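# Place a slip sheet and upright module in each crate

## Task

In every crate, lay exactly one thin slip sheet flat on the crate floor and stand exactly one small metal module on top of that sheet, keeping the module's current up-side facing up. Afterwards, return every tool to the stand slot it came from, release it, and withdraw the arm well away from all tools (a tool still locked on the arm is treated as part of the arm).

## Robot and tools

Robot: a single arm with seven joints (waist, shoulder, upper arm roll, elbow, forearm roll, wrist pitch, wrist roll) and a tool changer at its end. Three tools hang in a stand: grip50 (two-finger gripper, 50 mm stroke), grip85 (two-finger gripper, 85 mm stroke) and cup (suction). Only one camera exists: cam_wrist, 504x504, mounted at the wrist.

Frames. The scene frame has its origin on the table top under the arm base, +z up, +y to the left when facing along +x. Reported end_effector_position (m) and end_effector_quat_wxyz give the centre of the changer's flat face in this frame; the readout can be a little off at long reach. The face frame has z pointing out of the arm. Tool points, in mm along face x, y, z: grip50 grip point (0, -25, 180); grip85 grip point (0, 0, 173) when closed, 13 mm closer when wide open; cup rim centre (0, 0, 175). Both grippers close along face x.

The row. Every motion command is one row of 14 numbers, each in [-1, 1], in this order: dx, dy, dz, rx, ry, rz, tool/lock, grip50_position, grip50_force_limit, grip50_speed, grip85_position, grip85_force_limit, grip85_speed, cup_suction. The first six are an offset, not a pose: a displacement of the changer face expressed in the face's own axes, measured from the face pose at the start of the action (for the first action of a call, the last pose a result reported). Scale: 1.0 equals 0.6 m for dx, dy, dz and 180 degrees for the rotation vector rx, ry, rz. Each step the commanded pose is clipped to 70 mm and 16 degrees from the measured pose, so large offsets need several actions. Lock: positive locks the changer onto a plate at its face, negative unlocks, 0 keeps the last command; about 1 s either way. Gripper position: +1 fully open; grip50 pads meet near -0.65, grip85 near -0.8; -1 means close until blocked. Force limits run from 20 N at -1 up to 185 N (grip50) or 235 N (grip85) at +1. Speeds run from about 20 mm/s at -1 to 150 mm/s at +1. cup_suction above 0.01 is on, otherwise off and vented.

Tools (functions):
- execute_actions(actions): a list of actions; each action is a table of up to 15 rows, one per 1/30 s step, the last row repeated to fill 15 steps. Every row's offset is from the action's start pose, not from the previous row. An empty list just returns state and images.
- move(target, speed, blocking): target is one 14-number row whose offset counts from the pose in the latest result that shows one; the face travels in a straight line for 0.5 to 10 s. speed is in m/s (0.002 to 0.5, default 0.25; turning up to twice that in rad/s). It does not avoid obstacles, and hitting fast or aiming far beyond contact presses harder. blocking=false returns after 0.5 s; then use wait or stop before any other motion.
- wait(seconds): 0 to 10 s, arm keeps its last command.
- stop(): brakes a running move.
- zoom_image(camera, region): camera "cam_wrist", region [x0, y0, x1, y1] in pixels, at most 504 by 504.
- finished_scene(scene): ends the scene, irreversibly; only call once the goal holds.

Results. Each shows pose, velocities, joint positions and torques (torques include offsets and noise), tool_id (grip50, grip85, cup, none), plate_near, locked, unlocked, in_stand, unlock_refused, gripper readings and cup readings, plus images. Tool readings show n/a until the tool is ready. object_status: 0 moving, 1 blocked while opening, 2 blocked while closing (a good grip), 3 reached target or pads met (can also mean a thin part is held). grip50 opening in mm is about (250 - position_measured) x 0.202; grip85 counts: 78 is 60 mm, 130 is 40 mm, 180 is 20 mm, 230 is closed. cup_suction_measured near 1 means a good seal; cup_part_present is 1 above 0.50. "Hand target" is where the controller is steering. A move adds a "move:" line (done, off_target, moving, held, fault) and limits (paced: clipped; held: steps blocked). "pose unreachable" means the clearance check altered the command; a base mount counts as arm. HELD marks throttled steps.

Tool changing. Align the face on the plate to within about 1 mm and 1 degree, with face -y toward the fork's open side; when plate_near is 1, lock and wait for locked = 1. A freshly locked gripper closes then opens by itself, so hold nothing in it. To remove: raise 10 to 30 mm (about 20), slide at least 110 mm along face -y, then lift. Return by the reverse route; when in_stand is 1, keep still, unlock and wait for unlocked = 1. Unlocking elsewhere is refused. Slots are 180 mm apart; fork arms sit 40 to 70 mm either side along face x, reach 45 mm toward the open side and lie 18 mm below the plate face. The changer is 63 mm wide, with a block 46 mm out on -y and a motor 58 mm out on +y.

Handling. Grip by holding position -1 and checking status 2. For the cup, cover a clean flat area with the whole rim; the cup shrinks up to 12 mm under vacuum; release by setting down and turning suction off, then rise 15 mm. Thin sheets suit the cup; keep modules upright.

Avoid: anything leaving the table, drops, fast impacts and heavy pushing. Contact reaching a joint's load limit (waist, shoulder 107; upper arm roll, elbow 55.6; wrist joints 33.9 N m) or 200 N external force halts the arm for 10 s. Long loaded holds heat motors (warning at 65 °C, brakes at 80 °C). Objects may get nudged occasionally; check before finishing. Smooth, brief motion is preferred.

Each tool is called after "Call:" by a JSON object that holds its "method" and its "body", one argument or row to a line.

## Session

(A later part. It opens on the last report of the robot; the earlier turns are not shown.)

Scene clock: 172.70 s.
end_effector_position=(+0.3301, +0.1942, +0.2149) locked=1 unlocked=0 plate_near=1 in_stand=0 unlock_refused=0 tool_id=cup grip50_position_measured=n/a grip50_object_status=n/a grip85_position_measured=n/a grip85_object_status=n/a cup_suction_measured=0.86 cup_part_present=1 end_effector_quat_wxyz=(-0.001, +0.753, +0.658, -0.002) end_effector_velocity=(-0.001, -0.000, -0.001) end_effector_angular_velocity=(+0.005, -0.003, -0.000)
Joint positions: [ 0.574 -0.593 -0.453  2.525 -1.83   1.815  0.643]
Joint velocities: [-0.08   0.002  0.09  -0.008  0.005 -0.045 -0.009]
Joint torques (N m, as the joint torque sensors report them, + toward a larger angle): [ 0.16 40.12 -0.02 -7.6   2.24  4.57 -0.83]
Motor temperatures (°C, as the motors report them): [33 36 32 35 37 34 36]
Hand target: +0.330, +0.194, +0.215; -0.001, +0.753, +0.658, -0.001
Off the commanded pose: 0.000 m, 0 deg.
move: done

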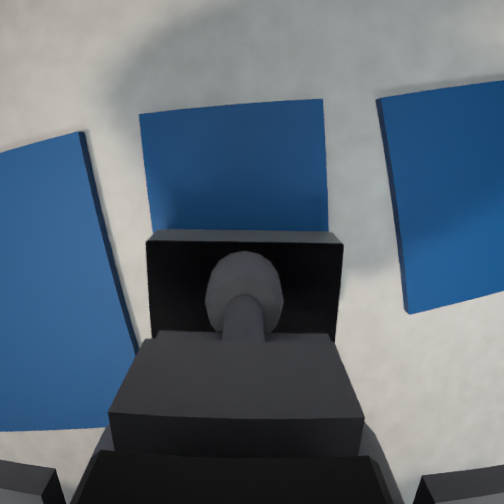

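Call:
{"method": "move", "body": {
  "target": [0,0,-0.075,0,0,0,0,1,0,0,1,0,0,1],
  "speed": 0.1
}}

Call:
{"method": "move", "body": {
  "target": [-0.305,0.159,0,0,0,0,0,1,0,0,1,0,0,1],
  "speed": 0.2
}}

Call:
{"method": "move", "body": {
  "target": [-0.5107,0.0006,0,0,0,-0.01,0,1,0,0,1,0,0,1],
  "speed": 0.2
}}

Scene clock: 176.27 s.
end_effector_position=(+0.3302, +0.1942, +0.2598) locked=1 unlocked=0 plate_near=1 in_stand=0 unlock_refused=0 tool_id=cup grip50_position_measured=n/a grip50_object_status=n/a grip85_position_measured=n/a grip85_object_status=n/a cup_suction_measured=1.00 cup_part_present=1 end_effector_quat_wxyz=(-0.001, +0.753, +0.658, -0.002) end_effector_velocity=(+0.000, +0.000, +0.000) end_effector_angular_velocity=(-0.002, +0.003, -0.002)
Joint positions: [ 0.904 -0.532 -0.908  2.513 -2.134  2.051  0.876]
Joint velocities: [ 0.01  -0.004 -0.013 -0.005 -0.01   0.01   0.011]
Joint torques (N m, as the joint torque sensors report them, + toward a larger angle): [  2.51  33.78  -5.55 -11.01   1.78   5.81   1.09]
Motor temperatures (°C, as the motors report them): [33 36 32 35 37 34 36]
Hand target: +0.330, +0.194, +0.260; -0.001, +0.753, +0.658, -0.002
Off the commanded pose: 0.000 m, 0 deg.
move: done

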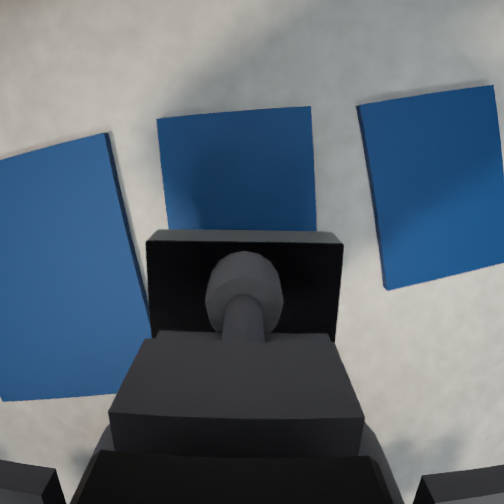

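Scene clock: 177.70 s.
end_effector_position=(+0.4000, -0.0004, +0.2595) locked=1 unlocked=0 plate_near=1 in_stand=0 unlock_refused=0 tool_id=cup grip50_position_measured=n/a grip50_object_status=n/a grip85_position_measured=n/a grip85_object_status=n/a cup_suction_measured=1.00 cup_part_present=1 end_effector_quat_wxyz=(-0.000, +0.753, +0.658, -0.003) end_effector_velocity=(+0.000, -0.001, +0.000) end_effector_angular_velocity=(+0.001, -0.001, +0.001)
Joint positions: [ 0.402 -0.564 -0.941  2.464 -2.138  2.102  0.371]
Joint velocities: [-0.004 -0.     0.003 -0.002 -0.     0.    -0.002]
Joint torques (N m, as the joint torque sensors report them, + toward a larger angle): [ -1.68  35.29  -5.08 -11.07   3.32   5.57  -0.64]
Motor temperatures (°C, as the motors report them): [33 36 32 35 37 34 36]
Hand target: +0.400, -0.000, +0.260; -0.000, +0.753, +0.658, -0.002
Off the commanded pose: 0.001 m, 0 deg.
move: done

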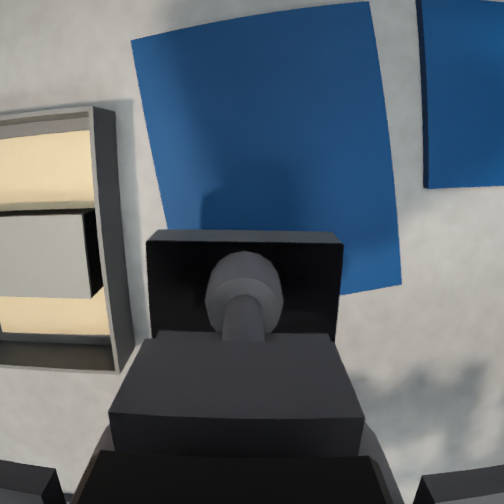

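Scene clock: 179.63 s.
end_effector_position=(+0.3589, -0.3045, +0.2605) locked=1 unlocked=0 plate_near=1 in_stand=0 unlock_refused=0 tool_id=cup grip50_position_measured=n/a grip50_object_status=n/a grip85_position_measured=n/a grip85_object_status=n/a cup_suction_measured=1.00 cup_part_present=1 end_effector_quat_wxyz=(+0.000, +0.743, +0.670, -0.004) end_effector_velocity=(+0.000, -0.001, -0.000) end_effector_angular_velocity=(-0.000, -0.000, +0.001)
Joint positions: [-0.238 -0.732 -1.014  2.221 -2.141  2.313 -0.232]
Joint velocities: [-0.001 -0.002  0.    -0.003 -0.     0.002  0.   ]
Joint torques (N m, as the joint torque sensors report them, + toward a larger angle): [ -1.97  41.76 -10.23 -13.16   3.24   5.71  -0.74]
Motor temperatures (°C, as the motors report them): [33 36 32 35 37 34 36]
Hand target: +0.359, -0.305, +0.261; -0.000, +0.742, +0.670, -0.004
Off the commanded pose: 0.001 m, 0 deg.
move: done

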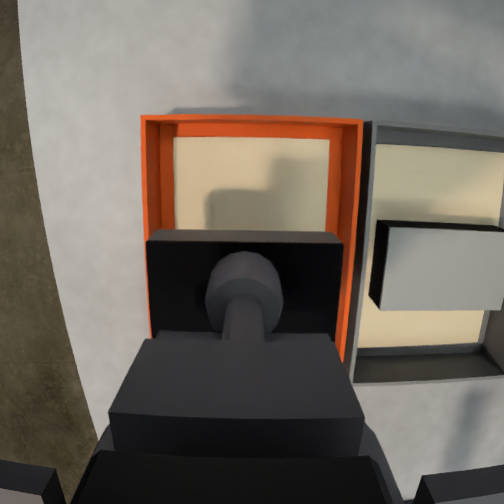

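Call:
{"method": "move", "body": {
  "target": [0.002,0,0.025,-0.0017,0.0019,0,0,1,0,0,1,0,0,1],
  "speed": 0.07
}}

Scene clock: 181.70 s.
end_effector_position=(+0.3590, -0.3032, +0.2456) locked=1 unlocked=0 plate_near=1 in_stand=0 unlock_refused=0 tool_id=cup grip50_position_measured=n/a grip50_object_status=n/a grip85_position_measured=n/a grip85_object_status=n/a cup_suction_measured=1.00 cup_part_present=1 end_effector_quat_wxyz=(-0.000, +0.743, +0.670, +0.000) end_effector_velocity=(-0.000, +0.000, -0.001) end_effector_angular_velocity=(+0.000, +0.000, +0.001)
Joint positions: [-0.268 -0.752 -0.964  2.233 -2.087  2.283 -0.273]
Joint velocities: [-0.002 -0.     0.004  0.     0.001 -0.002 -0.001]
Joint torques (N m, as the joint torque sensors report them, + toward a larger angle): [ -2.03  42.59  -9.77 -11.05   3.79   4.95  -0.68]
Motor temperatures (°C, as the motors report them): [33 36 32 35 37 34 36]
Hand target: +0.359, -0.303, +0.246; -0.000, +0.743, +0.670, +0.000
Off the commanded pose: 0.000 m, 0 deg.
move: done

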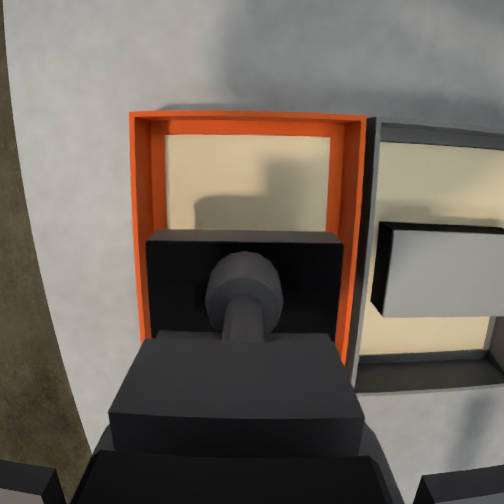

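Call:
{"method": "move", "body": {
  "target": [0.001,0,0.058,0,0,0,0,1,0,0,1,0,0,1],
  "speed": 0.07
}}

Call:
{"method": "zoom_image", "body": {
  "camera": "cam_wrist",
  "region": [90,90,400,340]
}}

Scene clock: 183.93 s.
end_effector_position=(+0.3592, -0.3025, +0.2109) locked=1 unlocked=0 plate_near=1 in_stand=0 unlock_refused=0 tool_id=cup grip50_position_measured=n/a grip50_object_status=n/a grip85_position_measured=n/a grip85_object_status=n/a cup_suction_measured=1.00 cup_part_present=1 end_effector_quat_wxyz=(-0.000, +0.743, +0.670, +0.000) end_effector_velocity=(+0.000, +0.000, -0.001) end_effector_angular_velocity=(+0.000, -0.001, +0.001)
Joint positions: [-0.326 -0.807 -0.86   2.247 -1.966  2.214 -0.36 ]
Joint velocities: [-0.003  0.     0.005  0.     0.002 -0.003 -0.003]
Joint torques (N m, as the joint torque sensors report them, + toward a larger angle): [-1.39 44.45 -8.79 -9.21  3.71  4.85 -0.7 ]
Motor temperatures (°C, as the motors report them): [33 36 32 35 37 34 36]
Hand target: +0.359, -0.303, +0.211; -0.000, +0.743, +0.670, +0.000
Off the commanded pose: 0.000 m, 0 deg.
move: done

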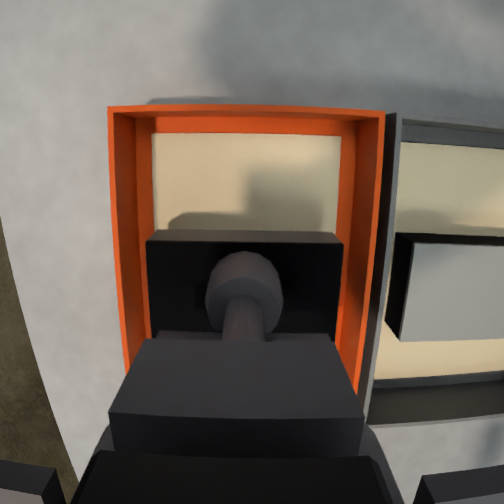

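Region (90, 90, 400, 340) of cam_wrist's 504x504 image, scaled by 1.626, with more detail than that image has; it fills the top 406 rows of this view, and the rest is white.

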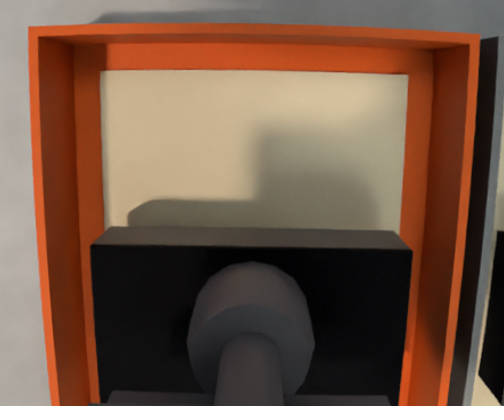

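Centred.

Call:
{"method": "move", "body": {
  "target": [0,0,0.0148,0,0,0,0,1,0,0,1,0,0,1],
  "speed": 0.03
}}

Call:
{"method": "execute_actions", "body": {
  "actions": [
    [[0,0,0,0,0,0,0,1,0,0,1,0,0,0]],
    [[0,0,-0.02,0,0,0,0,1,0,0,1,0,0,0]]
  ]
}}

Call:
{"method": "move", "body": {
  "target": [0,-0.03,-0.283,0,0,-0.0151,0,1,0,0,1,0,0,0],
  "speed": 0.2
}}

Scene clock: 186.87 s.
end_effector_position=(+0.3592, -0.3024, +0.2022) locked=1 unlocked=0 plate_near=1 in_stand=0 unlock_refused=0 tool_id=cup grip50_position_measured=n/a grip50_object_status=n/a grip85_position_measured=n/a grip85_object_status=n/a cup_suction_measured=1.00 cup_part_present=1 end_effector_quat_wxyz=(-0.000, +0.743, +0.670, +0.000) end_effector_velocity=(+0.000, -0.000, -0.000) end_effector_angular_velocity=(-0.001, -0.001, -0.001)
Joint positions: [-0.342 -0.82  -0.831  2.248 -1.935  2.196 -0.383]
Joint velocities: [-0.003  0.     0.004  0.     0.003 -0.003 -0.002]
Joint torques (N m, as the joint torque sensors report them, + toward a larger angle): [-1.   44.36 -7.82 -8.85  4.02  4.62 -0.71]
Motor temperatures (°C, as the motors report them): [33 37 32 35 37 34 36]
Hand target: +0.359, -0.302, +0.202; -0.000, +0.743, +0.670, +0.000
Off the commanded pose: 0.000 m, 0 deg.
move: done

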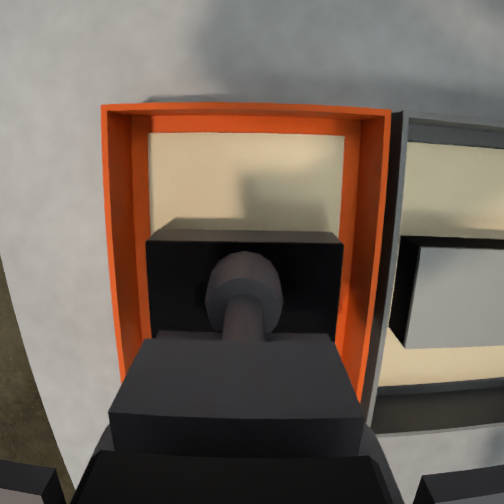

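Scene clock: 187.87 s.
end_effector_position=(+0.3594, -0.3025, +0.2145) locked=1 unlocked=0 plate_near=1 in_stand=0 unlock_refused=0 tool_id=cup grip50_position_measured=n/a grip50_object_status=n/a grip85_position_measured=n/a grip85_object_status=n/a cup_suction_measured=0.00 cup_part_present=0 end_effector_quat_wxyz=(+0.000, +0.743, +0.670, +0.001) end_effector_velocity=(+0.000, -0.000, +0.000) end_effector_angular_velocity=(+0.000, -0.001, -0.000)
Joint positions: [-0.322 -0.8   -0.869  2.245 -1.979  2.22  -0.351]
Joint velocities: [ 0.001  0.    -0.001 -0.     0.001  0.002  0.   ]
Joint torques (N m, as the joint torque sensors report them, + toward a larger angle): [  1.09  43.95 -10.11 -10.93   2.45   5.38   1.17]
Motor temperatures (°C, as the motors report them): [33 37 32 35 37 34 36]
Hand target: +0.359, -0.302, +0.215; -0.000, +0.743, +0.670, +0.001
Off the commanded pose: 0.000 m, 0 deg.
Step readings (end_effector_position; steps 1 to 15: 1st action; 16 to 30: 2nd action):
0: (+0.3592, -0.3024, +0.2022)
1: (+0.3592, -0.3024, +0.2021)
2: (+0.3592, -0.3024, +0.2021)
4: (+0.3594, -0.3024, +0.2024)
8: (+0.3594, -0.3024, +0.2025)
15: (+0.3594, -0.3024, +0.2025)
16: (+0.3595, -0.3025, +0.2028)
17: (+0.3593, -0.3026, +0.2054)
19: (+0.3594, -0.3025, +0.2121)
23: (+0.3594, -0.3025, +0.2143)
30: end_effector_position above

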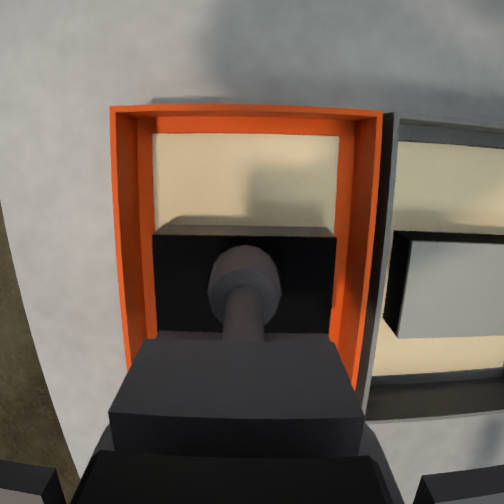

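Scene clock: 189.13 s.
end_effector_position=(+0.3411, -0.3012, +0.3840) locked=1 unlocked=0 plate_near=1 in_stand=0 unlock_refused=0 tool_id=cup grip50_position_measured=n/a grip50_object_status=n/a grip85_position_measured=n/a grip85_object_status=n/a cup_suction_measured=0.00 cup_part_present=0 end_effector_quat_wxyz=(+0.000, +0.727, +0.687, +0.001) end_effector_velocity=(+0.000, +0.000, +0.001) end_effector_angular_velocity=(+0.001, +0.000, -0.000)
Joint positions: [-0.102 -0.495 -1.254  2.133 -2.525  2.499 -0.034]
Joint velocities: [ 0.003  0.001 -0.004 -0.002 -0.002  0.004  0.002]
Joint torques (N m, as the joint torque sensors report them, + toward a larger angle): [  1.26  36.17 -10.8  -19.37   3.88   5.5    1.22]
Motor temperatures (°C, as the motors report them): [33 37 32 35 37 34 36]
Hand target: +0.341, -0.301, +0.384; +0.000, +0.727, +0.687, +0.001
Off the commanded pose: 0.001 m, 0 deg.
move: done

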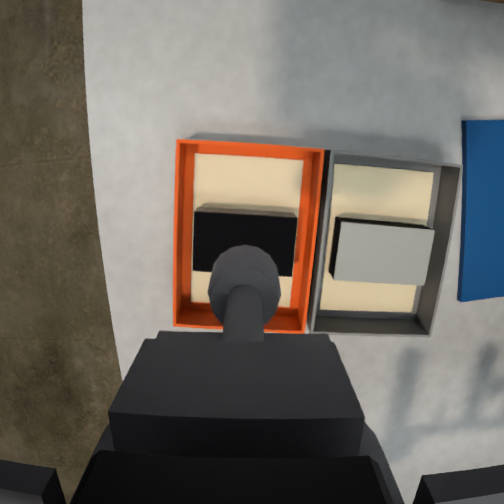

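Call:
{"method": "move", "body": {
  "target": [0.2552,0.2301,0,0,0,0,0,1,0,0,1,0,0,0],
  "speed": 0.2
}}

Scene clock: 191.70 s.
end_effector_position=(+0.4876, -0.1560, +0.3845) locked=1 unlocked=0 plate_near=1 in_stand=0 unlock_refused=0 tool_id=cup grip50_position_measured=n/a grip50_object_status=n/a grip85_position_measured=n/a grip85_object_status=n/a cup_suction_measured=0.00 cup_part_present=0 end_effector_quat_wxyz=(+0.000, +0.726, +0.687, +0.001) end_effector_velocity=(+0.001, -0.000, +0.001) end_effector_angular_velocity=(-0.000, -0.001, -0.001)
Joint positions: [ 0.258 -0.64  -1.208  1.946 -2.431  2.618  0.409]
Joint velocities: [ 0.    -0.001 -0.    -0.003  0.     0.002  0.003]
Joint torques (N m, as the joint torque sensors report them, + toward a larger angle): [  1.06  41.54 -13.5  -19.59   4.98   5.41   1.31]
Motor temperatures (°C, as the motors report them): [33 37 32 35 37 34 36]
Hand target: +0.488, -0.156, +0.385; +0.000, +0.727, +0.687, +0.001
Off the commanded pose: 0.000 m, 0 deg.
move: done

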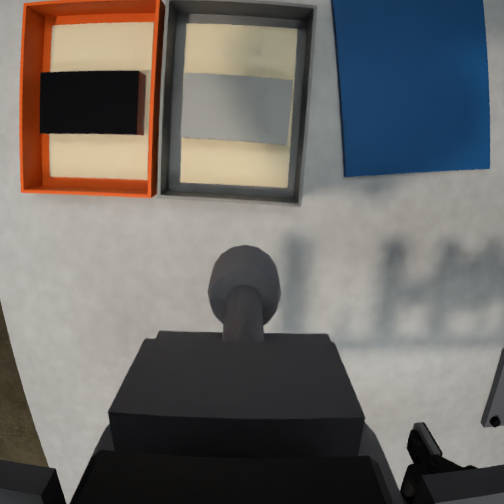

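Call:
{"method": "move", "body": {
  "target": [0,0.2165,0.001,0.0004,-0.0004,0,0,1,0,0,1,0,0,0],
  "speed": 0.12
}}

Call:
{"method": "move", "body": {
  "target": [0,0,0.033,0,0,0,0,1,0,0,1,0,0,0],
  "speed": 0.04
}}

Scene clock: 194.50 s.
end_effector_position=(+0.6172, -0.1629, +0.3840) locked=1 unlocked=0 plate_near=1 in_stand=0 unlock_refused=0 tool_id=cup grip50_position_measured=n/a grip50_object_status=n/a grip85_position_measured=n/a grip85_object_status=n/a cup_suction_measured=0.00 cup_part_present=0 end_effector_quat_wxyz=(+0.000, +0.726, +0.688, +0.000) end_effector_velocity=(+0.001, +0.001, +0.001) end_effector_angular_velocity=(+0.002, -0.000, -0.000)
Joint positions: [ 0.152 -0.988 -1.22   1.395 -2.208  2.94   0.601]
Joint velocities: [-0.001 -0.001  0.    -0.005  0.001  0.005  0.003]
Joint torques (N m, as the joint torque sensors report them, + toward a larger angle): [ -2.17  58.54 -18.64 -16.36   5.52   5.42   1.24]
Motor temperatures (°C, as the motors report them): [33 37 32 35 37 34 36]
Hand target: +0.617, -0.163, +0.384; +0.000, +0.726, +0.687, +0.000
Off the commanded pose: 0.000 m, 0 deg.
move: done

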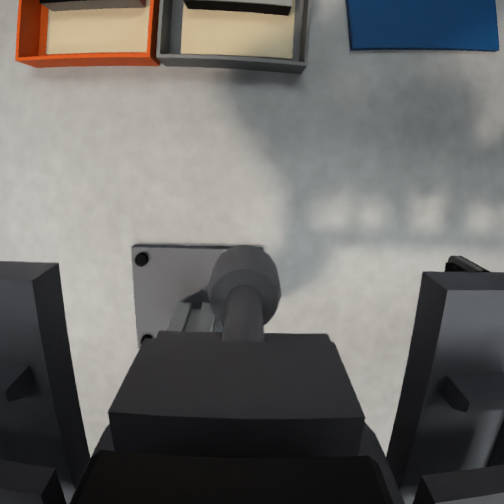

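Scene clock: 195.27 s.
end_effector_position=(+0.6172, -0.1627, +0.3644) locked=1 unlocked=0 plate_near=1 in_stand=1 unlock_refused=0 tool_id=cup grip50_position_measured=n/a grip50_object_status=n/a grip85_position_measured=n/a grip85_object_status=n/a cup_suction_measured=0.00 cup_part_present=0 end_effector_quat_wxyz=(+0.000, +0.726, +0.688, +0.000) end_effector_velocity=(-0.000, +0.000, -0.000) end_effector_angular_velocity=(+0.001, +0.000, +0.000)
Joint positions: [ 0.149 -1.007 -1.2    1.412 -2.193  2.908  0.591]
Joint velocities: [-0.001  0.     0.002  0.    -0.001 -0.001  0.   ]
Joint torques (N m, as the joint torque sensors report them, + toward a larger angle): [ -1.88  58.96 -17.14 -14.36   5.66   4.49  -0.64]
Motor temperatures (°C, as the motors report them): [33 37 32 35 37 34 36]
Hand target: +0.617, -0.163, +0.364; +0.000, +0.726, +0.688, +0.000
Off the commanded pose: 0.000 m, 0 deg.
move: done

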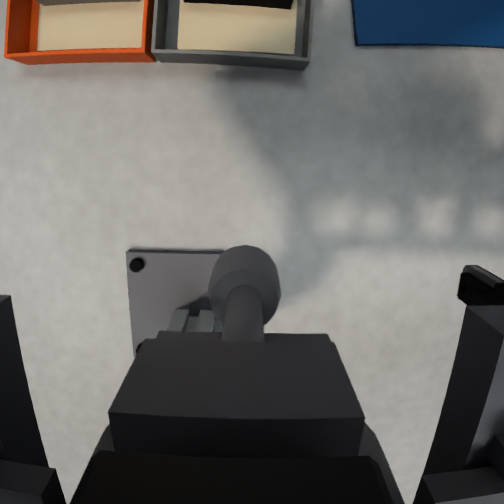

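Call:
{"method": "execute_actions", "body": {
  "actions": [
    [[0,0,0.001,0,0,0,-1,1,0,0,1,0,0,0]],
    [[0,0,0,0,0,0,-1,1,0,0,1,0,0,0]],
    [[0,0,0,0,0,0,-1,1,0,0,1,0,0,0]]
  ]
}}

Scene clock: 199.33 s.
end_effector_position=(+0.6171, -0.1627, +0.3636) locked=0 unlocked=1 plate_near=0 in_stand=1 unlock_refused=0 tool_id=none grip50_position_measured=n/a grip50_object_status=n/a grip85_position_measured=n/a grip85_object_status=n/a cup_suction_measured=n/a cup_part_present=n/a end_effector_quat_wxyz=(+0.000, +0.726, +0.688, -0.000) end_effector_velocity=(+0.000, -0.000, -0.000) end_effector_angular_velocity=(-0.001, +0.000, +0.000)
Joint positions: [ 0.149 -1.008 -1.199  1.413 -2.193  2.906  0.591]
Joint velocities: [-0.    -0.     0.    -0.    -0.001 -0.001  0.   ]
Joint torques (N m, as the joint torque sensors report them, + toward a larger angle): [  0.27  55.65 -16.47 -13.82   4.17   3.96   0.22]
Motor temperatures (°C, as the motors report them): [33 37 32 35 37 34 36]
Hand target: +0.617, -0.163, +0.364; +0.000, +0.726, +0.688, -0.000
Off the commanded pose: 0.000 m, 0 deg.
Step readings (end_effector_position; steps 1 to 15: 1st action; 16 to 30: 2nd action; 31 to 45: 3rd action):
0: (+0.6172, -0.1627, +0.3643)
1: (+0.6172, -0.1627, +0.3641)
2: (+0.6171, -0.1627, +0.3637)
4: (+0.6171, -0.1626, +0.3634)
8: (+0.6171, -0.1627, +0.3633)
15: (+0.6171, -0.1627, +0.3636)
16: (+0.6171, -0.1627, +0.3636)
17: (+0.6171, -0.1627, +0.3636)
19: (+0.6171, -0.1627, +0.3636)
23: (+0.6171, -0.1627, +0.3636)
30: (+0.6171, -0.1627, +0.3636)
31: (+0.6171, -0.1627, +0.3636)
32: (+0.6171, -0.1627, +0.3636)
34: (+0.6171, -0.1627, +0.3636)
38: (+0.6171, -0.1627, +0.3636)
45: end_effector_position above

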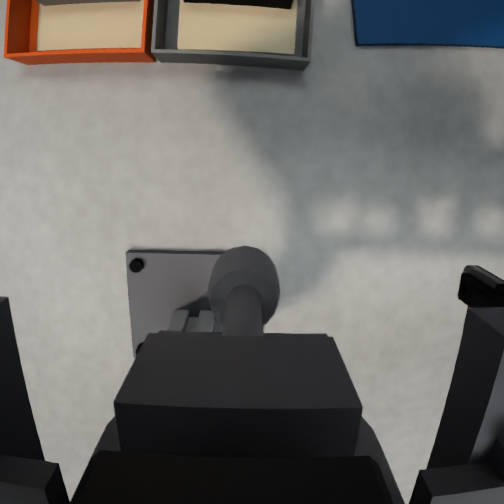

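Call:
{"method": "move", "body": {
  "target": [0,0,-0.06,0,0,0,0,1,0,0,1,0,0,0],
  "speed": 0.1
}}

Call:
{"method": "move", "body": {
  "target": [0,-0.42,-0.08,0,0,0,0,1,0,0,1,0,0,0]
}}

Scene clock: 201.30 s.
end_effector_position=(+0.6172, -0.1628, +0.3994) locked=0 unlocked=1 plate_near=0 in_stand=0 unlock_refused=0 tool_id=none grip50_position_measured=n/a grip50_object_status=n/a grip85_position_measured=n/a grip85_object_status=n/a cup_suction_measured=n/a cup_part_present=n/a end_effector_quat_wxyz=(+0.000, +0.726, +0.688, +0.000) end_effector_velocity=(-0.000, -0.000, +0.001) end_effector_angular_velocity=(+0.000, +0.001, -0.001)
Joint positions: [ 0.154 -0.974 -1.234  1.378 -2.221  2.966  0.61 ]
Joint velocities: [ 0.001 -0.    -0.002 -0.     0.     0.002  0.   ]
Joint torques (N m, as the joint torque sensors report them, + toward a larger angle): [  1.07  56.11 -17.34 -15.12   3.63   4.72   1.05]
Motor temperatures (°C, as the motors report them): [33 37 32 35 37 34 36]
Hand target: +0.617, -0.163, +0.400; +0.000, +0.726, +0.688, -0.000
Off the commanded pose: 0.000 m, 0 deg.
move: done

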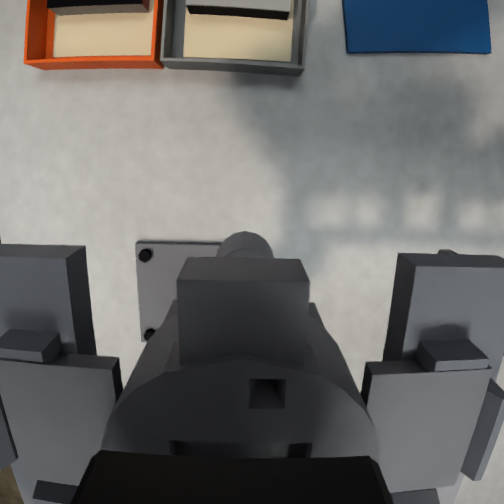

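Scene clock: 202.83 s.
end_effector_position=(+0.3656, -0.1495, +0.4474) locked=0 unlocked=1 plate_near=0 in_stand=0 unlock_refused=0 tool_id=none grip50_position_measured=n/a grip50_object_status=n/a grip85_position_measured=n/a grip85_object_status=n/a cup_suction_measured=n/a cup_part_present=n/a end_effector_quat_wxyz=(-0.000, +0.726, +0.688, +0.000) end_effector_velocity=(-0.000, +0.000, +0.000) end_effector_angular_velocity=(-0.001, +0.000, -0.002)
Joint positions: [ 0.383 -0.216 -1.361  2.153 -2.871  2.517  0.545]
Joint velocities: [ 0.001  0.002 -0.001 -0.    -0.003  0.     0.004]
Joint torques (N m, as the joint torque sensors report them, + toward a larger angle): [  0.81  22.95  -5.38 -19.41   2.63   3.31   0.95]
Motor temperatures (°C, as the motors report them): [33 37 32 35 37 34 36]
Hand target: +0.366, -0.150, +0.447; +0.000, +0.726, +0.687, +0.000
Off the commanded pose: 0.000 m, 0 deg.
move: done

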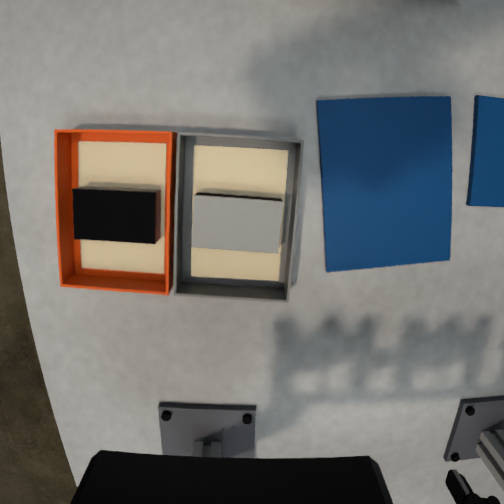

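Call:
{"method": "finished_scene", "body": {
  "scene": 2
}}

The scene is finished: the task was done.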